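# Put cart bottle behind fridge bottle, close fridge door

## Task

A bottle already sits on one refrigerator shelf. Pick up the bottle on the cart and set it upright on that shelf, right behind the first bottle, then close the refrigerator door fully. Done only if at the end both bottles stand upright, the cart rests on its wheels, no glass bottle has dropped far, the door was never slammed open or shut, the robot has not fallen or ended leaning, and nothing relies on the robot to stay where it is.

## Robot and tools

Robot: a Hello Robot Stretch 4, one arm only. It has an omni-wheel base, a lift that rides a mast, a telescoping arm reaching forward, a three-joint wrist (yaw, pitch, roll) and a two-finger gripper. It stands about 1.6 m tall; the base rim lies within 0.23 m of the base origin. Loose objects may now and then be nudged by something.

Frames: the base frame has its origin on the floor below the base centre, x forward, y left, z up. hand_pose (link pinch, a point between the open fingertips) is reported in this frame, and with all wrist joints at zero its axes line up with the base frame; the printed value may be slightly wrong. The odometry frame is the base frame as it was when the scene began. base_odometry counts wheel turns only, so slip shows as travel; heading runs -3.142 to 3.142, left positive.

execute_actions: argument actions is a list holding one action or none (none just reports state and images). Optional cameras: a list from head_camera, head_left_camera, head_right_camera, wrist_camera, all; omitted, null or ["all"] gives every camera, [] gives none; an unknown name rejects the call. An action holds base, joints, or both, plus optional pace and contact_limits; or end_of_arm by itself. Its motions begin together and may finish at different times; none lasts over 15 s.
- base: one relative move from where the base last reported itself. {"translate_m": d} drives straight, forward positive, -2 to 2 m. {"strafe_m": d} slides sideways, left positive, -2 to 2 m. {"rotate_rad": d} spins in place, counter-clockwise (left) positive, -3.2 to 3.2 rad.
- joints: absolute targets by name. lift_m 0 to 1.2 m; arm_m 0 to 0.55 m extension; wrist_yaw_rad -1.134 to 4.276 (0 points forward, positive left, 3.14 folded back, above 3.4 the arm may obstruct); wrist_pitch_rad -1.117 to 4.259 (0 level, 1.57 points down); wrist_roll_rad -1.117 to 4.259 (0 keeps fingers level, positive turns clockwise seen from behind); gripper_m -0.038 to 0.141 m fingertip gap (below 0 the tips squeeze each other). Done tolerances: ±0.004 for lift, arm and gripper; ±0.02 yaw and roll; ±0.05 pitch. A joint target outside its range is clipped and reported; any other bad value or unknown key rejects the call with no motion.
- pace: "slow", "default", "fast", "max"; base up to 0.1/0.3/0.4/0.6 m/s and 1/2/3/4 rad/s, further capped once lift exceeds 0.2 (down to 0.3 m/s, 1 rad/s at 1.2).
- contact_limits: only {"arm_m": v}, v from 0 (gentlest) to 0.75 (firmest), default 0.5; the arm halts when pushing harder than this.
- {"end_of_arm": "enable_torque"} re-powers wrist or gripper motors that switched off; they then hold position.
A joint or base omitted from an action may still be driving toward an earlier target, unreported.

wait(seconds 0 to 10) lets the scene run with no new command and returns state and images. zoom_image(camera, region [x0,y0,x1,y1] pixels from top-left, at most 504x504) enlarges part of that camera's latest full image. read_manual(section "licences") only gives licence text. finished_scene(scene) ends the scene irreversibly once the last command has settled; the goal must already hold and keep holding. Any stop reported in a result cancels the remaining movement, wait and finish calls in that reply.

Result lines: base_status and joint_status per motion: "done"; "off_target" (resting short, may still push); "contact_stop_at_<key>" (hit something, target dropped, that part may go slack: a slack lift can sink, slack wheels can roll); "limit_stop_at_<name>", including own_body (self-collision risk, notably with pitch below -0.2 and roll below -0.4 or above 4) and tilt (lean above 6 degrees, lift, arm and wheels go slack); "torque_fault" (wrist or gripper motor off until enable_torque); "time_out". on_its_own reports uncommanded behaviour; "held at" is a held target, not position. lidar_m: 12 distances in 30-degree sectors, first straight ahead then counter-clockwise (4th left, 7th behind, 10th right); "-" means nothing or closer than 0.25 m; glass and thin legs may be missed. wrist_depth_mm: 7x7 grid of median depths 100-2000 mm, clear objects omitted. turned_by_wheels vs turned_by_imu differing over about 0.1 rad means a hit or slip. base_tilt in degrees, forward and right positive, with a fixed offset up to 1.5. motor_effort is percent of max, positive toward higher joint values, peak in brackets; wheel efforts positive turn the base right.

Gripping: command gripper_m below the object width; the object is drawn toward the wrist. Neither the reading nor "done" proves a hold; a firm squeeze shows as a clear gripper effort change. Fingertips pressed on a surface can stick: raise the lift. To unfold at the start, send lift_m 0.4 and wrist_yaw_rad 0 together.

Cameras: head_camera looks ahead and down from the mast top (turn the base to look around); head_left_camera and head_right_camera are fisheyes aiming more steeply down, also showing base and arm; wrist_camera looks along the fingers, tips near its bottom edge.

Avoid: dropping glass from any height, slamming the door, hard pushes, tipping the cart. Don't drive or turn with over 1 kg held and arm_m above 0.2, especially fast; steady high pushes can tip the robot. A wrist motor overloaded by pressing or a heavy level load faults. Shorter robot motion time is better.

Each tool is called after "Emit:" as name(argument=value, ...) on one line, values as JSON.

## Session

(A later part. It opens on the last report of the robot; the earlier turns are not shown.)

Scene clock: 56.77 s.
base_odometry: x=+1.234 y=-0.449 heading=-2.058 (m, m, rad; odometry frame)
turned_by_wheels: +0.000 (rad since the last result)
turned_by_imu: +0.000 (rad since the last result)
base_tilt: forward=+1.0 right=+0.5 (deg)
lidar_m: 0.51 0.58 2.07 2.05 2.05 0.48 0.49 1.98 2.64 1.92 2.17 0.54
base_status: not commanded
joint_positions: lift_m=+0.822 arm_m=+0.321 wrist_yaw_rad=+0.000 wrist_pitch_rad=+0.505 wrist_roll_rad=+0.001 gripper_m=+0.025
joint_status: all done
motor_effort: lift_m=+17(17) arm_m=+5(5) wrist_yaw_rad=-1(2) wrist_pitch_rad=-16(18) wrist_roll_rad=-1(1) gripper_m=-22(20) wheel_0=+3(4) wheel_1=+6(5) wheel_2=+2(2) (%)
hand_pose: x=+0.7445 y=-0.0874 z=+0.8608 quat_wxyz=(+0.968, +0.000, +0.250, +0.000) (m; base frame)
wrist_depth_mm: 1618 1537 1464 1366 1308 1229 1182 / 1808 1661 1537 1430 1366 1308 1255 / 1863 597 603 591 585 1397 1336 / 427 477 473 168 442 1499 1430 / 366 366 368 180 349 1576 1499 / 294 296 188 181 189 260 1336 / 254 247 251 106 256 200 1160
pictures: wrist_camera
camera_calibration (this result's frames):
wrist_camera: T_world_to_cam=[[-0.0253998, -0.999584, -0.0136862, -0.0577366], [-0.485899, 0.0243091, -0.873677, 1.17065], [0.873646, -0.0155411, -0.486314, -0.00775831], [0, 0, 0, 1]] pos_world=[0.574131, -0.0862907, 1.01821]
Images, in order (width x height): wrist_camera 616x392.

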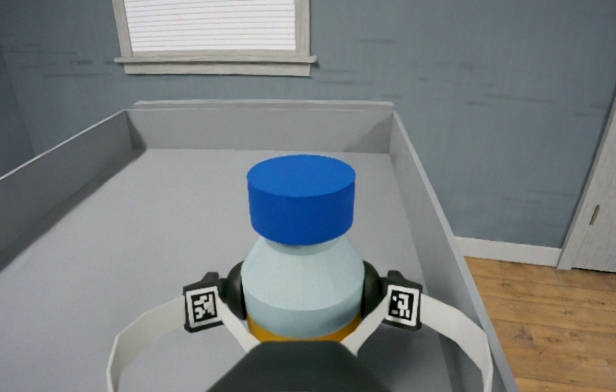

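Emit:
execute_actions(actions=[{"joints":{"lift_m":0.92}}], cameras=[])

Emit:
execute_actions(actions=[{"joints":{"arm_m":0.0}}], cameras=[])

Emit:
execute_actions(actions=[{"base":{"rotate_rad":-1.85},"pace":"slow"}], cameras=[])

Emit:
execute_actions(actions=[{"base":{"translate_m":0.45},"joints":{"lift_m":0.6}}], cameras=[])

Emit:
execute_actions(actions=[{"base":{"rotate_rad":-1.75},"joints":{"wrist_yaw_rad":0.2},"pace":"slow"}], cameras=["wrist_camera","head_camera"])

Scene clock: 58.97 s.
base_odometry: x=+1.234 y=-0.449 heading=-2.058 (m, m, rad; odometry frame)
turned_by_wheels: +0.000 (rad since the last result)
turned_by_imu: +0.000 (rad since the last result)
base_tilt: forward=+1.1 right=+0.7 (deg)
lidar_m: 0.51 0.56 2.07 2.05 2.03 0.49 0.49 1.98 2.62 1.91 2.17 0.52
base_status: not commanded
joint_positions: lift_m=+0.920 arm_m=+0.321 wrist_yaw_rad=+0.000 wrist_pitch_rad=+0.505 wrist_roll_rad=+0.001 gripper_m=+0.025
joint_status: all done
motor_effort: lift_m=+23(25) arm_m=+5(5) wrist_yaw_rad=-2(1) wrist_pitch_rad=-18(16) wrist_roll_rad=-1(1) gripper_m=-21(22) wheel_0=+3(3) wheel_1=+5(5) wheel_2=+2(2) (%)
hand_pose: x=+0.7445 y=-0.0874 z=+0.9582 quat_wxyz=(+0.968, +0.000, +0.250, +0.000) (m; base frame)
wrist_depth_mm: 1661 1537 1430 1366 1281 1229 1182 / 1756 1661 1537 1464 1366 1336 1229 / 1983 1808 1618 1537 1464 1397 1308 / - 640 647 168 640 1537 1430 / 477 525 530 180 525 1618 1537 / 415 424 189 181 190 1499 1464 / 364 355 362 106 359 1229 1255
pictures: none
No camera images: the call's "cameras" was empty. Leave "cameras" out to get every camera's image.

Scene clock: 61.03 s.
base_odometry: x=+1.234 y=-0.449 heading=-2.058 (m, m, rad; odometry frame)
turned_by_wheels: +0.000 (rad since the last result)
turned_by_imu: +0.000 (rad since the last result)
base_tilt: forward=+1.1 right=+0.6 (deg)
lidar_m: 0.42 0.56 2.07 2.07 2.03 0.52 0.50 1.98 2.65 1.90 2.16 0.54
base_status: not commanded
joint_positions: lift_m=+0.920 arm_m=+0.002 wrist_yaw_rad=+0.000 wrist_pitch_rad=+0.506 wrist_roll_rad=+0.001 gripper_m=+0.025
joint_status: all done
joint sent to its limit — the command would take arm_m past its lower limit, so that joint was sent only as far as its limit.
motor_effort: lift_m=+23(23) arm_m=-5(6) wrist_yaw_rad=-2(4) wrist_pitch_rad=-19(19) wrist_roll_rad=-1(1) gripper_m=-22(21) wheel_0=+3(3) wheel_1=+5(5) wheel_2=+2(2) (%)
hand_pose: x=+0.4253 y=-0.0875 z=+0.9581 quat_wxyz=(+0.968, +0.001, +0.250, +0.000) (m; base frame)
wrist_depth_mm: - 1863 1808 1661 1576 1499 1397 / - - 1921 1756 1708 1618 1499 / - - 917 904 1808 1708 1576 / - 654 683 168 1863 1863 1708 / 459 535 535 180 1708 1863 1808 / 427 402 188 181 190 1464 1464 / 500 723 723 106 1255 1255 1281
pictures: none
No camera images: the call's "cameras" was empty. Leave "cameras" out to get every camera's image.

Scene clock: 64.17 s.
base_odometry: x=+1.234 y=-0.449 heading=+2.376 (m, m, rad; odometry frame)
turned_by_wheels: -1.849 (rad since the last result)
turned_by_imu: -1.841 (rad since the last result)
base_tilt: forward=+1.0 right=+0.6 (deg)
lidar_m: 1.89 1.91 2.11 0.49 0.50 2.21 2.07 2.12 1.82 0.48 1.18 2.34
base_status: done
joint_positions: lift_m=+0.920 arm_m=+0.002 wrist_yaw_rad=+0.000 wrist_pitch_rad=+0.506 wrist_roll_rad=+0.001 gripper_m=+0.025
joint_status: not commanded
motor_effort: lift_m=+23(23) arm_m=-5(5) wrist_yaw_rad=-1(3) wrist_pitch_rad=-20(19) wrist_roll_rad=-1(0) gripper_m=-22(22) wheel_0=+2(6) wheel_1=+7(5) wheel_2=+3(9) (%)
hand_pose: x=+0.4253 y=-0.0875 z=+0.9581 quat_wxyz=(+0.968, +0.001, +0.250, +0.000) (m; base frame)
wrist_depth_mm: - - - - - - - / - - - - - - - / - - - - - - - / - - - 169 - - - / 1863 1863 1921 181 1863 1863 1808 / 1499 1499 189 181 189 1464 1464 / 1255 1255 1281 106 1308 1229 1255
pictures: none
No camera images: the call's "cameras" was empty. Leave "cameras" out to get every camera's image.

Scene clock: 67.13 s.
base_odometry: x=+0.909 y=-0.138 heading=+2.376 (m, m, rad; odometry frame)
turned_by_wheels: +0.001 (rad since the last result)
turned_by_imu: -0.001 (rad since the last result)
base_tilt: forward=+1.0 right=+0.7 (deg)
lidar_m: 0.39 1.45 1.95 1.99 0.68 0.73 2.52 2.58 0.61 1.12 1.75 2.31
base_status: done
joint_positions: lift_m=+0.600 arm_m=+0.002 wrist_yaw_rad=+0.000 wrist_pitch_rad=+0.506 wrist_roll_rad=+0.001 gripper_m=+0.025
joint_status: all done
motor_effort: lift_m=+17(20) arm_m=-5(5) wrist_yaw_rad=-2(4) wrist_pitch_rad=-20(18) wrist_roll_rad=-1(1) gripper_m=-22(23) wheel_0=+2(6) wheel_1=+5(6) wheel_2=+0(14) (%)
hand_pose: x=+0.4253 y=-0.0874 z=+0.6386 quat_wxyz=(+0.968, +0.000, +0.250, +0.000) (m; base frame)
wrist_depth_mm: 1430 1756 1808 1808 1863 1863 1863 / 1863 1863 1921 1921 1983 1983 1983 / 1983 - - - - - - / 1708 1708 1661 169 1708 1708 1661 / 1308 1308 1308 180 1308 1308 1308 / 1060 1060 188 181 189 1060 1042 / 904 891 904 106 917 878 904
pictures: none
No camera images: the call's "cameras" was empty. Leave "cameras" out to get every camera's image.

Scene clock: 70.17 s.
base_odometry: x=+0.909 y=-0.138 heading=+0.627 (m, m, rad; odometry frame)
turned_by_wheels: -1.749 (rad since the last result)
turned_by_imu: -1.742 (rad since the last result)
base_tilt: forward=+1.0 right=+0.6 (deg)
lidar_m: 0.42 1.15 2.00 2.20 1.48 1.68 2.00 0.83 0.69 2.50 2.53 0.63
base_status: done
joint_positions: lift_m=+0.600 arm_m=+0.002 wrist_yaw_rad=+0.200 wrist_pitch_rad=+0.506 wrist_roll_rad=+0.001 gripper_m=+0.025
joint_status: all done
motor_effort: lift_m=+18(18) arm_m=-5(4) wrist_yaw_rad=-2(1) wrist_pitch_rad=-19(19) wrist_roll_rad=-1(1) gripper_m=-22(22) wheel_0=+5(7) wheel_1=+5(11) wheel_2=+4(9) (%)
hand_pose: x=+0.4376 y=-0.0356 z=+0.6386 quat_wxyz=(+0.963, -0.024, +0.249, +0.096) (m; base frame)
wrist_depth_mm: 1336 1308 1160 1255 866 508 373 / 1430 1430 1078 1205 917 521 377 / 1537 1537 991 1397 960 530 382 / 1661 1618 1138 168 1060 535 377 / 1308 1336 1138 181 931 535 387 / 1060 1060 189 181 189 496 387 / 917 891 904 106 891 462 407
pictures: head_camera, wrist_camera
camera_calibration (this result's frames):
wrist_camera: T_world_to_cam=[[0.173484, -0.984742, -0.0136644, -0.103285], [-0.481565, -0.072719, -0.873388, 0.820584], [0.859069, 0.158099, -0.486832, 0.166035], [0, 0, 0, 1]] pos_world=[0.270448, -0.0682872, 0.796109]
Images, in order (width x height): head_camera 420x560, wrist_camera 616x392.

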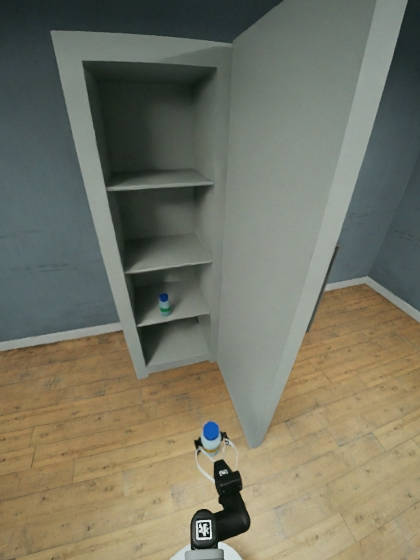

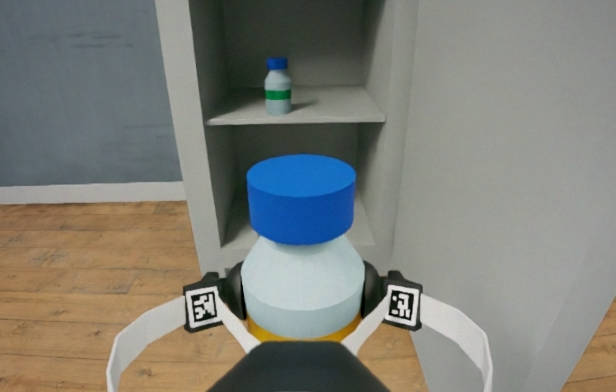

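Emit:
execute_actions(actions=[{"base":{"strafe_m":0.06},"joints":{"wrist_yaw_rad":0.45}}], cameras=[])

Emit:
execute_actions(actions=[{"base":{"translate_m":0.48},"joints":{"arm_m":0.2}}], cameras=["wrist_camera","head_camera"])

Scene clock: 72.03 s.
base_odometry: x=+0.874 y=-0.089 heading=+0.628 (m, m, rad; odometry frame)
turned_by_wheels: +0.000 (rad since the last result)
turned_by_imu: +0.000 (rad since the last result)
base_tilt: forward=+1.1 right=+0.5 (deg)
lidar_m: 0.42 1.12 1.98 2.14 1.41 1.60 2.02 0.96 0.75 2.57 2.58 0.64
base_status: done
joint_positions: lift_m=+0.600 arm_m=+0.002 wrist_yaw_rad=+0.450 wrist_pitch_rad=+0.506 wrist_roll_rad=+0.001 gripper_m=+0.025
joint_status: all done
motor_effort: lift_m=+17(17) arm_m=-4(4) wrist_yaw_rad=-2(6) wrist_pitch_rad=-20(18) wrist_roll_rad=-1(1) gripper_m=-22(21) wheel_0=+0(6) wheel_1=+2(8) wheel_2=+0(3) (%)
hand_pose: x=+0.4382 y=+0.0311 z=+0.6386 quat_wxyz=(+0.944, -0.055, +0.244, +0.216) (m; base frame)
wrist_depth_mm: 1576 1537 1464 976 1160 1118 715 / 1756 1618 1576 1060 1205 1078 750 / 1921 1756 1661 960 1366 976 732 / 1756 1756 1708 168 1397 1098 715 / 1308 1336 1336 180 1098 1042 691 / 1060 1078 188 181 190 976 661 / 917 891 904 106 917 854 654
pictures: none
No camera images: the call's "cameras" was empty. Leave "cameras" out to get every camera's image.

Scene clock: 75.10 s.
base_odometry: x=+1.263 y=+0.193 heading=+0.628 (m, m, rad; odometry frame)
turned_by_wheels: +0.000 (rad since the last result)
turned_by_imu: -0.001 (rad since the last result)
base_tilt: forward=+1.0 right=+0.6 (deg)
lidar_m: 0.62 0.66 1.42 2.25 1.72 1.78 2.51 1.09 1.17 2.46 0.31 0.41
base_status: done
joint_positions: lift_m=+0.600 arm_m=+0.199 wrist_yaw_rad=+0.450 wrist_pitch_rad=+0.506 wrist_roll_rad=+0.001 gripper_m=+0.025
joint_status: all done
motor_effort: lift_m=+18(18) arm_m=+5(5) wrist_yaw_rad=-1(2) wrist_pitch_rad=-19(19) wrist_roll_rad=-1(1) gripper_m=-23(21) wheel_0=+1(7) wheel_1=+5(12) wheel_2=-2(14) (%)
hand_pose: x=+0.6354 y=+0.0311 z=+0.6386 quat_wxyz=(+0.944, -0.055, +0.244, +0.216) (m; base frame)
wrist_depth_mm: 342 442 634 615 585 554 334 / 343 455 668 661 627 574 330 / 349 469 640 699 676 554 325 / 359 480 362 169 564 508 319 / 379 436 410 180 439 421 306 / 410 399 188 181 190 353 291 / 469 462 732 106 750 324 283
pictures: head_camera, wrist_camera
camera_calibration (this result's frames):
wrist_camera: T_world_to_cam=[[0.411883, -0.911134, -0.0136671, -0.225727], [-0.448496, -0.189644, -0.873434, 0.903331], [0.793223, 0.365882, -0.486751, 0.0209175], [0, 0, 0, 1]] pos_world=[0.481522, -0.0420094, 0.796096]
Images, in order (width x height): head_camera 420x560, wrist_camera 616x392.

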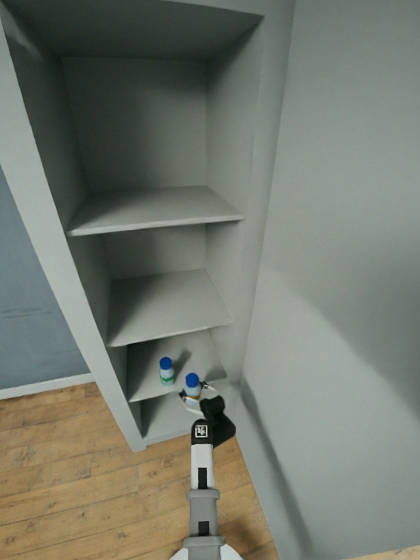

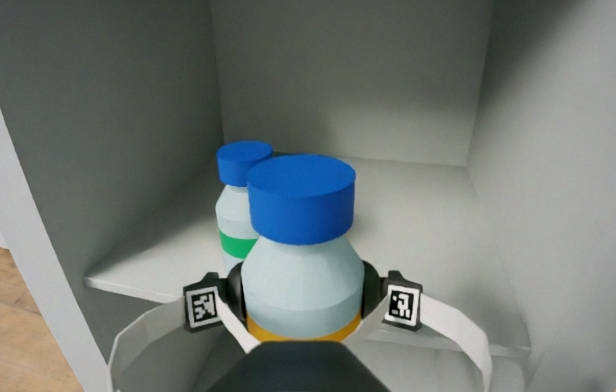

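Emit:
execute_actions(actions=[{"joints":{"arm_m":0.5,"lift_m":0.585},"contact_limits":{"arm_m":0.2}}], cameras=["head_camera"])

Emit:
execute_actions(actions=[{"joints":{"arm_m":0.52,"wrist_yaw_rad":1.07},"pace":"slow","contact_limits":{"arm_m":0.2}}], cameras=["wrist_camera","head_camera"])

Scene clock: 77.77 s.
base_odometry: x=+1.263 y=+0.193 heading=+0.628 (m, m, rad; odometry frame)
turned_by_wheels: +0.000 (rad since the last result)
turned_by_imu: +0.000 (rad since the last result)
base_tilt: forward=+0.9 right=+0.6 (deg)
lidar_m: 0.66 0.67 1.44 2.24 1.69 1.75 2.49 1.10 1.17 2.46 0.30 0.40
base_status: not commanded
joint_positions: lift_m=+0.585 arm_m=+0.499 wrist_yaw_rad=+0.450 wrist_pitch_rad=+0.506 wrist_roll_rad=+0.001 gripper_m=+0.025
joint_status: all done
motor_effort: lift_m=+17(18) arm_m=+4(3) wrist_yaw_rad=-2(1) wrist_pitch_rad=-18(18) wrist_roll_rad=-1(1) gripper_m=-22(21) wheel_0=+1(1) wheel_1=+5(5) wheel_2=-2(2) (%)
contact_limits: arm_m 0.2
hand_pose: x=+0.9354 y=+0.0311 z=+0.6236 quat_wxyz=(+0.944, -0.055, +0.244, +0.216) (m; base frame)
wrist_depth_mm: 397 379 362 343 327 307 - / 415 407 387 366 347 307 185 / 427 445 418 389 375 296 181 / 436 488 455 168 402 282 176 / 407 418 421 180 418 266 169 / 336 338 188 181 189 220 165 / 289 282 286 106 293 195 -
pictures: head_camera
Images, in order (width x height): head_camera 420x560.

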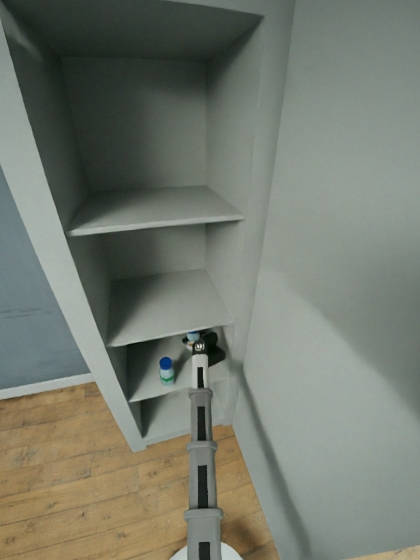

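Scene clock: 78.93 s.
base_odometry: x=+1.263 y=+0.193 heading=+0.628 (m, m, rad; odometry frame)
turned_by_wheels: +0.000 (rad since the last result)
turned_by_imu: +0.000 (rad since the last result)
base_tilt: forward=+1.1 right=+0.6 (deg)
lidar_m: 0.66 0.66 1.44 2.25 1.71 1.76 2.49 1.09 1.15 2.46 0.32 0.38
base_status: not commanded
joint_positions: lift_m=+0.585 arm_m=+0.519 wrist_yaw_rad=+1.070 wrist_pitch_rad=+0.506 wrist_roll_rad=+0.001 gripper_m=+0.025
joint_status: all done
motor_effort: lift_m=+17(17) arm_m=+5(9) wrist_yaw_rad=+0(2) wrist_pitch_rad=-19(18) wrist_roll_rad=-1(1) gripper_m=-22(21) wheel_0=+1(1) wheel_1=+6(5) wheel_2=-2(2) (%)
contact_limits: arm_m 0.2
hand_pose: x=+0.8880 y=+0.1794 z=+0.6236 quat_wxyz=(+0.833, -0.127, +0.215, +0.493) (m; base frame)
wrist_depth_mm: 253 287 338 399 353 293 - / 262 300 355 427 375 306 267 / 274 317 379 449 399 324 282 / 289 334 394 169 427 342 296 / 301 355 399 180 413 359 310 / 147 340 188 181 189 334 317 / 127 274 286 106 293 278 285
pictures: head_camera, wrist_camera
camera_calibration (this result's frames):
wrist_camera: T_world_to_cam=[[0.864504, -0.502441, -0.0136697, -0.670044], [-0.254912, -0.414839, -0.873458, 0.900193], [0.43319, 0.758592, -0.486708, 0.00824659], [0, 0, 0, 1]] pos_world=[0.805153, 0.0305222, 0.781135]
Images, in order (width x height): head_camera 420x560, wrist_camera 616x392.

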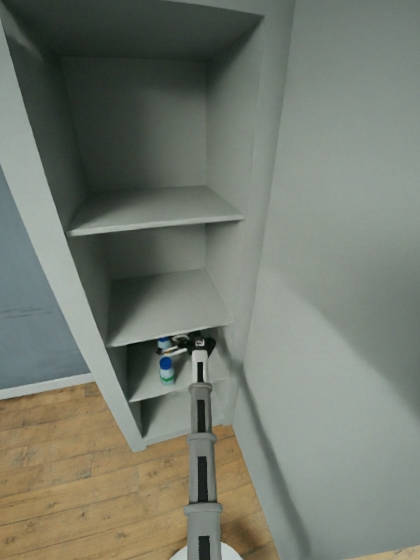

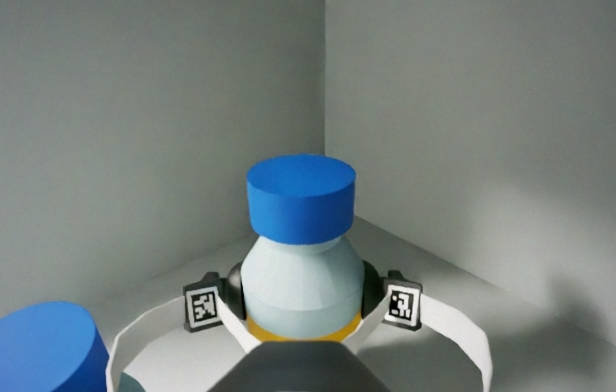

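Emit:
execute_actions(actions=[{"joints":{"arm_m":0.535},"base":{"strafe_m":0.015},"pace":"slow","contact_limits":{"arm_m":0.2}}], cameras=[])

Emit:
execute_actions(actions=[{"joints":{"lift_m":0.552},"pace":"slow"}], cameras=["wrist_camera"])

Emit:
execute_actions(actions=[{"joints":{"gripper_m":0.085},"pace":"slow"}], cameras=["wrist_camera"])

Emit:
execute_actions(actions=[{"joints":{"lift_m":0.59,"wrist_pitch_rad":0.2},"pace":"slow"}], cameras=[])

Emit:
execute_actions(actions=[{"joints":{"arm_m":0.0},"base":{"translate_m":-0.45}}], cameras=["head_camera","head_right_camera"])

Scene clock: 80.97 s.
base_odometry: x=+1.254 y=+0.205 heading=+0.628 (m, m, rad; odometry frame)
turned_by_wheels: +0.000 (rad since the last result)
turned_by_imu: +0.000 (rad since the last result)
base_tilt: forward=+1.1 right=+0.5 (deg)
lidar_m: 0.64 0.65 1.41 2.22 1.70 1.73 2.50 1.10 1.16 2.49 0.32 0.36
base_status: done
joint_positions: lift_m=+0.585 arm_m=+0.534 wrist_yaw_rad=+1.070 wrist_pitch_rad=+0.506 wrist_roll_rad=+0.001 gripper_m=+0.025
joint_status: all done
motor_effort: lift_m=+17(17) arm_m=+5(8) wrist_yaw_rad=-3(1) wrist_pitch_rad=-19(19) wrist_roll_rad=-1(1) gripper_m=-21(21) wheel_0=-4(4) wheel_1=+7(9) wheel_2=+0(1) (%)
contact_limits: arm_m 0.2
hand_pose: x=+0.9029 y=+0.1794 z=+0.6236 quat_wxyz=(+0.833, -0.127, +0.215, +0.493) (m; base frame)
wrist_depth_mm: 245 277 327 382 334 277 - / 251 290 343 407 353 290 253 / 265 307 368 430 377 304 266 / 278 324 379 168 402 322 278 / 293 342 387 180 399 340 293 / 307 329 188 181 190 327 306 / 291 283 286 106 293 278 285
pictures: none
No camera images: the call's "cameras" was empty. Leave "cameras" out to get every camera's image.

Scene clock: 82.07 s.
base_odometry: x=+1.254 y=+0.205 heading=+0.628 (m, m, rad; odometry frame)
turned_by_wheels: +0.000 (rad since the last result)
turned_by_imu: +0.000 (rad since the last result)
base_tilt: forward=+1.1 right=+0.6 (deg)
lidar_m: 0.67 0.65 1.43 2.23 1.71 1.74 2.50 1.10 1.18 2.47 0.33 0.40
base_status: not commanded
joint_positions: lift_m=+0.552 arm_m=+0.534 wrist_yaw_rad=+1.070 wrist_pitch_rad=+0.506 wrist_roll_rad=+0.001 gripper_m=+0.025
joint_status: all done
motor_effort: lift_m=+17(16) arm_m=+5(5) wrist_yaw_rad=-2(2) wrist_pitch_rad=-16(19) wrist_roll_rad=-1(1) gripper_m=-22(20) wheel_0=-4(5) wheel_1=+7(7) wheel_2=+0(0) (%)
hand_pose: x=+0.9029 y=+0.1794 z=+0.5906 quat_wxyz=(+0.833, -0.127, +0.215, +0.493) (m; base frame)
wrist_depth_mm: 244 277 325 384 336 276 - / 252 289 343 404 353 289 252 / 265 306 366 427 377 306 266 / 278 324 379 168 402 322 279 / 293 336 366 180 364 329 293 / 293 296 188 181 190 291 287 / 249 246 249 106 254 242 -
pictures: wrist_camera
camera_calibration (this result's frames):
wrist_camera: T_world_to_cam=[[0.864545, -0.502369, -0.0136697, -0.683483], [-0.254877, -0.41486, -0.873458, 0.875184], [0.433127, 0.758628, -0.486708, -0.0142538], [0, 0, 0, 1]] pos_world=[0.82014, 0.0305317, 0.748156]
Images, in order (width x height): wrist_camera 616x392.

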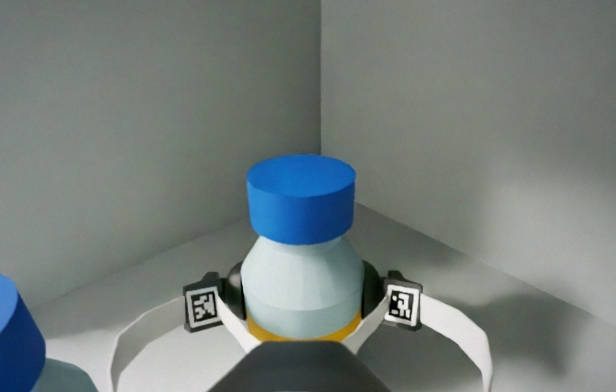

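Scene clock: 84.50 s.
base_odometry: x=+1.254 y=+0.205 heading=+0.628 (m, m, rad; odometry frame)
turned_by_wheels: +0.000 (rad since the last result)
turned_by_imu: +0.000 (rad since the last result)
base_tilt: forward=+1.1 right=+0.7 (deg)
lidar_m: 0.68 0.65 1.46 2.24 1.70 1.74 2.49 1.10 1.17 2.48 0.34 0.43
base_status: not commanded
joint_positions: lift_m=+0.552 arm_m=+0.534 wrist_yaw_rad=+1.070 wrist_pitch_rad=+0.502 wrist_roll_rad=+0.001 gripper_m=+0.085
joint_status: all done
motor_effort: lift_m=+17(17) arm_m=+5(5) wrist_yaw_rad=+0(1) wrist_pitch_rad=-8(18) wrist_roll_rad=-1(1) gripper_m=-1(21) wheel_0=-4(4) wheel_1=+7(7) wheel_2=+0(0) (%)
hand_pose: x=+0.9032 y=+0.1799 z=+0.5917 quat_wxyz=(+0.833, -0.126, +0.214, +0.494) (m; base frame)
wrist_depth_mm: 244 277 325 384 336 276 - / 252 290 345 404 353 289 252 / 265 306 366 427 377 306 265 / 278 322 379 179 402 322 279 / 293 340 370 191 368 334 291 / 293 300 198 192 198 296 291 / 251 248 259 106 258 246 -
pictures: wrist_camera
camera_calibration (this result's frames):
wrist_camera: T_world_to_cam=[[0.864552, -0.502354, -0.0137737, -0.683413], [-0.253186, -0.41173, -0.875429, 0.875432], [0.434105, 0.760341, -0.483151, -0.0175417], [0, 0, 0, 1]] pos_world=[0.820108, 0.0304631, 0.74849]
Images, in order (width x height): wrist_camera 616x392.

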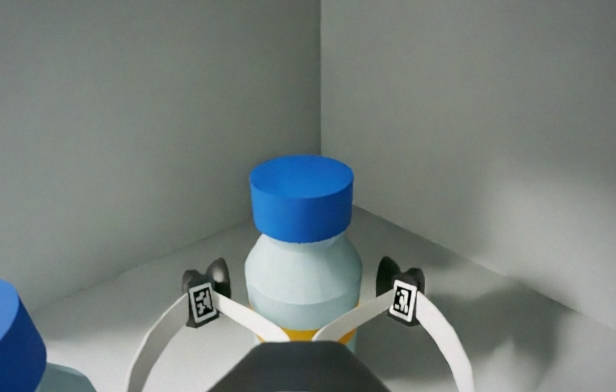

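Scene clock: 85.67 s.
base_odometry: x=+1.254 y=+0.205 heading=+0.628 (m, m, rad; odometry frame)
turned_by_wheels: +0.000 (rad since the last result)
turned_by_imu: +0.000 (rad since the last result)
base_tilt: forward=+1.0 right=+0.6 (deg)
lidar_m: 0.67 0.66 1.40 2.23 1.68 1.75 2.51 1.11 1.19 2.46 0.32 0.40
base_status: not commanded
joint_positions: lift_m=+0.590 arm_m=+0.534 wrist_yaw_rad=+1.070 wrist_pitch_rad=+0.203 wrist_roll_rad=+0.001 gripper_m=+0.085
joint_status: all done
motor_effort: lift_m=+22(22) arm_m=+5(5) wrist_yaw_rad=-1(2) wrist_pitch_rad=-11(12) wrist_roll_rad=-1(1) gripper_m=-1(1) wheel_0=-4(4) wheel_1=+7(7) wheel_2=+0(0) (%)
hand_pose: x=+0.9174 y=+0.2059 z=+0.7098 quat_wxyz=(+0.856, -0.051, +0.087, +0.507) (m; base frame)
wrist_depth_mm: 254 282 319 343 324 282 - / 257 296 349 413 357 293 256 / 263 301 357 424 366 300 263 / 267 307 368 436 377 307 268 / 272 314 370 445 373 312 272 / 276 312 214 455 198 317 277 / 282 307 379 106 402 309 279
pictures: none
No camera images: the call's "cameras" was empty. Leave "cameras" out to get every camera's image.

Scene clock: 88.67 s.
base_odometry: x=+0.890 y=-0.059 heading=+0.628 (m, m, rad; odometry frame)
turned_by_wheels: +0.000 (rad since the last result)
turned_by_imu: +0.000 (rad since the last result)
base_tilt: forward=+1.0 right=+0.6 (deg)
lidar_m: 0.99 1.08 1.94 2.11 1.41 1.62 2.05 1.00 0.77 2.59 2.57 0.61
base_status: done
joint_positions: lift_m=+0.590 arm_m=+0.002 wrist_yaw_rad=+1.070 wrist_pitch_rad=+0.203 wrist_roll_rad=+0.001 gripper_m=+0.085
joint_status: all done
joint sent to its limit — the command would take arm_m past its lower limit, so that joint was sent only as far as its limit.
motor_effort: lift_m=+21(22) arm_m=-5(2) wrist_yaw_rad=-1(2) wrist_pitch_rad=-10(11) wrist_roll_rad=-1(1) gripper_m=-3(1) wheel_0=-2(8) wheel_1=-5(11) wheel_2=+1(15) (%)
hand_pose: x=+0.3852 y=+0.2059 z=+0.7100 quat_wxyz=(+0.856, -0.051, +0.087, +0.507) (m; base frame)
wrist_depth_mm: 1708 1983 - 1983 1576 1308 1118 / 1756 - - - 1618 1308 1138 / 1808 - - - 1661 1366 1182 / 1808 - - - 1708 1397 1182 / 1863 - - - 1708 1397 976 / 1661 1661 214 1708 198 1430 732 / 1281 1229 1336 106 1308 1229 732
pictures: head_camera, head_right_camera
Images, in order (width x height): head_camera 420x560, head_right_camera 420x672.

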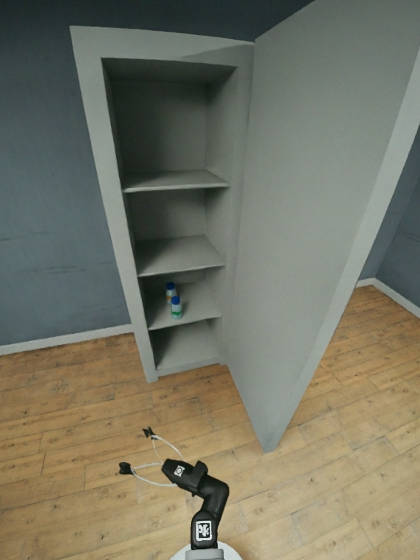

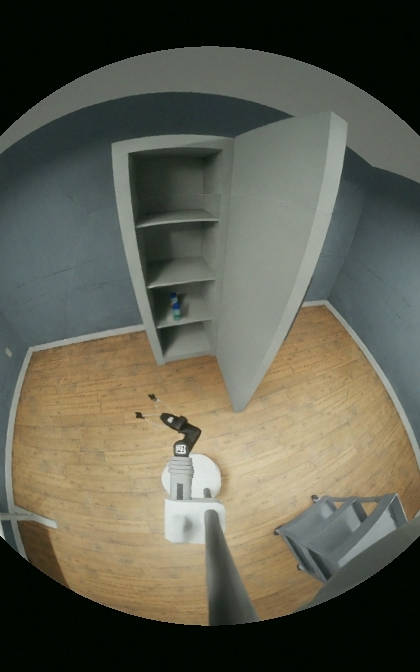

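Emit:
execute_actions(actions=[{"joints":{"lift_m":0.35,"wrist_pitch_rad":0,"gripper_m":0.0,"wrist_yaw_rad":1.4},"base":{"rotate_rad":0.2},"pace":"fast"}], cameras=[])

Emit:
execute_actions(actions=[{"base":{"strafe_m":-0.95},"pace":"fast"}], cameras=[])

Emit:
execute_actions(actions=[{"joints":{"wrist_yaw_rad":0},"base":{"translate_m":0.25},"pace":"fast"}], cameras=[])

Emit:
execute_actions(actions=[{"base":{"rotate_rad":0.92},"pace":"slow"}], cameras=["head_camera"])

Scene clock: 91.57 s.
base_odometry: x=+0.890 y=-0.059 heading=+0.827 (m, m, rad; odometry frame)
turned_by_wheels: +0.200 (rad since the last result)
turned_by_imu: +0.198 (rad since the last result)
base_tilt: forward=+1.0 right=+0.7 (deg)
lidar_m: 1.08 1.69 2.22 1.71 1.42 1.89 2.05 0.78 0.82 2.59 0.64 0.63
base_status: done
joint_positions: lift_m=+0.350 arm_m=+0.002 wrist_yaw_rad=+1.400 wrist_pitch_rad=+0.003 wrist_roll_rad=+0.001 gripper_m=+0.000
joint_status: all done
motor_effort: lift_m=+16(20) arm_m=-5(4) wrist_yaw_rad=+0(7) wrist_pitch_rad=-10(12) wrist_roll_rad=-1(1) gripper_m=-5(4) wheel_0=-1(7) wheel_1=-2(10) wheel_2=-2(11) (%)
hand_pose: x=+0.3081 y=+0.2694 z=+0.5276 quat_wxyz=(+0.765, +0.000, +0.001, +0.644) (m; base frame)
wrist_depth_mm: 1983 1983 - - - - 1537 / 1921 - - - - - 1576 / 1921 1983 - - - - 1576 / 1576 1983 - - - - 1576 / 1863 1983 - - - - 1537 / 1708 1921 186 204 1756 1863 1537 / 1336 1255 1281 106 1281 1255 1281
pictures: none
No camera images: the call's "cameras" was empty. Leave "cameras" out to get every camera's image.

Scene clock: 95.10 s.
base_odometry: x=+1.589 y=-0.703 heading=+0.827 (m, m, rad; odometry frame)
turned_by_wheels: +0.000 (rad since the last result)
turned_by_imu: +0.000 (rad since the last result)
base_tilt: forward=+1.0 right=+0.6 (deg)
lidar_m: 1.66 0.60 0.64 2.36 2.40 0.55 0.49 2.06 1.74 1.62 1.69 1.76
base_status: done
joint_positions: lift_m=+0.350 arm_m=+0.002 wrist_yaw_rad=+1.400 wrist_pitch_rad=+0.003 wrist_roll_rad=+0.001 gripper_m=+0.000
joint_status: not commanded
motor_effort: lift_m=+17(17) arm_m=-5(5) wrist_yaw_rad=-2(1) wrist_pitch_rad=-10(10) wrist_roll_rad=-1(1) gripper_m=-4(6) wheel_0=-1(10) wheel_1=-1(15) wheel_2=+0(3) (%)
hand_pose: x=+0.3081 y=+0.2694 z=+0.5276 quat_wxyz=(+0.765, +0.000, +0.001, +0.644) (m; base frame)
wrist_depth_mm: - - - - - 436 455 / - - - - - 433 459 / - - - - - 433 455 / - - - - - 430 452 / - - - - - 430 452 / 1921 1983 185 204 413 430 449 / 1336 1255 1281 106 459 430 449
pictures: none
No camera images: the call's "cameras" was empty. Leave "cameras" out to get every camera's image.

Scene clock: 96.97 s.
base_odometry: x=+1.758 y=-0.518 heading=+0.828 (m, m, rad; odometry frame)
turned_by_wheels: +0.000 (rad since the last result)
turned_by_imu: -0.001 (rad since the last result)
base_tilt: forward=+1.1 right=+0.6 (deg)
lidar_m: 1.40 0.60 0.42 2.80 2.41 0.82 0.74 2.33 1.72 1.62 1.68 1.50
base_status: done
joint_positions: lift_m=+0.350 arm_m=+0.002 wrist_yaw_rad=+0.000 wrist_pitch_rad=+0.003 wrist_roll_rad=+0.001 gripper_m=+0.000
joint_status: all done
motor_effort: lift_m=+17(17) arm_m=-4(5) wrist_yaw_rad=-4(4) wrist_pitch_rad=-9(11) wrist_roll_rad=+0(1) gripper_m=-5(6) wheel_0=+1(9) wheel_1=+3(8) wheel_2=+2(15) (%)
hand_pose: x=+0.4614 y=-0.0873 z=+0.5276 quat_wxyz=(+1.000, +0.001, +0.001, +0.000) (m; base frame)
wrist_depth_mm: 788 1182 1229 1255 1255 1255 1281 / 788 1182 1255 1255 1281 1255 1281 / 788 1182 1255 1255 1255 1281 1281 / 788 1182 1255 1255 1255 1255 1255 / 788 1182 1229 1255 1229 1255 1281 / 778 1160 186 204 1255 1255 1255 / 788 976 1229 106 1229 1229 1255
pictures: none
No camera images: the call's "cameras" was empty. Leave "cameras" out to get every camera's image.

Scene clock: 99.17 s.
base_odometry: x=+1.758 y=-0.518 heading=+1.747 (m, m, rad; odometry frame)
turned_by_wheels: +0.919 (rad since the last result)
turned_by_imu: +0.915 (rad since the last result)
base_tilt: forward=+1.1 right=+0.5 (deg)
lidar_m: 0.44 3.08 2.38 0.87 0.75 2.29 1.81 1.62 1.62 1.57 1.41 0.70
base_status: done
joint_positions: lift_m=+0.350 arm_m=+0.002 wrist_yaw_rad=+0.000 wrist_pitch_rad=+0.003 wrist_roll_rad=+0.001 gripper_m=+0.000
joint_status: not commanded
motor_effort: lift_m=+17(17) arm_m=-4(4) wrist_yaw_rad=-3(2) wrist_pitch_rad=-10(10) wrist_roll_rad=-1(1) gripper_m=-5(5) wheel_0=-3(6) wheel_1=-5(13) wheel_2=-3(5) (%)
hand_pose: x=+0.4614 y=-0.0874 z=+0.5276 quat_wxyz=(+1.000, +0.001, +0.001, +0.000) (m; base frame)
wrist_depth_mm: - 274 324 389 484 732 991 / - 277 324 389 480 715 1008 / - 276 324 384 480 640 991 / - 276 324 384 477 640 991 / - 274 324 375 477 634 991 / 1618 273 186 204 442 640 991 / 741 258 310 106 445 707 991
pictures: head_camera
Images, in order (width x height): head_camera 420x560.

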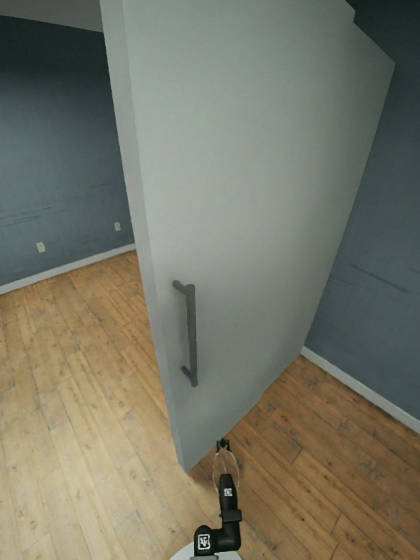

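Emit:
execute_actions(actions=[{"base":{"translate_m":0.68},"pace":"slow"}], cameras=["head_camera"])

Scene clock: 107.43 s.
base_odometry: x=+1.639 y=+0.151 heading=+1.747 (m, m, rad; odometry frame)
turned_by_wheels: +0.000 (rad since the last result)
turned_by_imu: -0.003 (rad since the last result)
base_tilt: forward=+1.1 right=+0.6 (deg)
lidar_m: 0.46 2.49 2.09 2.26 1.24 1.24 2.38 2.13 1.76 1.11 0.35 0.36
base_status: done
joint_positions: lift_m=+0.350 arm_m=+0.001 wrist_yaw_rad=+0.000 wrist_pitch_rad=+0.003 wrist_roll_rad=+0.001 gripper_m=+0.000
joint_status: not commanded
motor_effort: lift_m=+17(17) arm_m=-2(4) wrist_yaw_rad=-1(21) wrist_pitch_rad=-10(11) wrist_roll_rad=-1(1) gripper_m=-6(5) wheel_0=+4(4) wheel_1=+6(3) wheel_2=-5(8) (%)
hand_pose: x=+0.4609 y=-0.0875 z=+0.5276 quat_wxyz=(+1.000, +0.001, +0.001, +0.000) (m; base frame)
wrist_depth_mm: - - 430 296 225 180 - / - - 427 296 226 181 159 / - - 424 296 227 182 160 / 1983 - 424 294 227 182 161 / - - 424 283 228 182 160 / 1863 1921 185 204 206 181 160 / 1308 1229 404 106 218 175 -
pictures: head_camera
Images, in order (width x height): head_camera 420x560.

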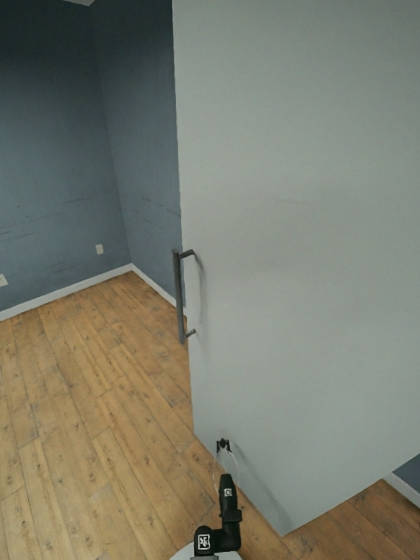

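Emit:
finished_scene(scene=2)

The scene is finished: the task was done.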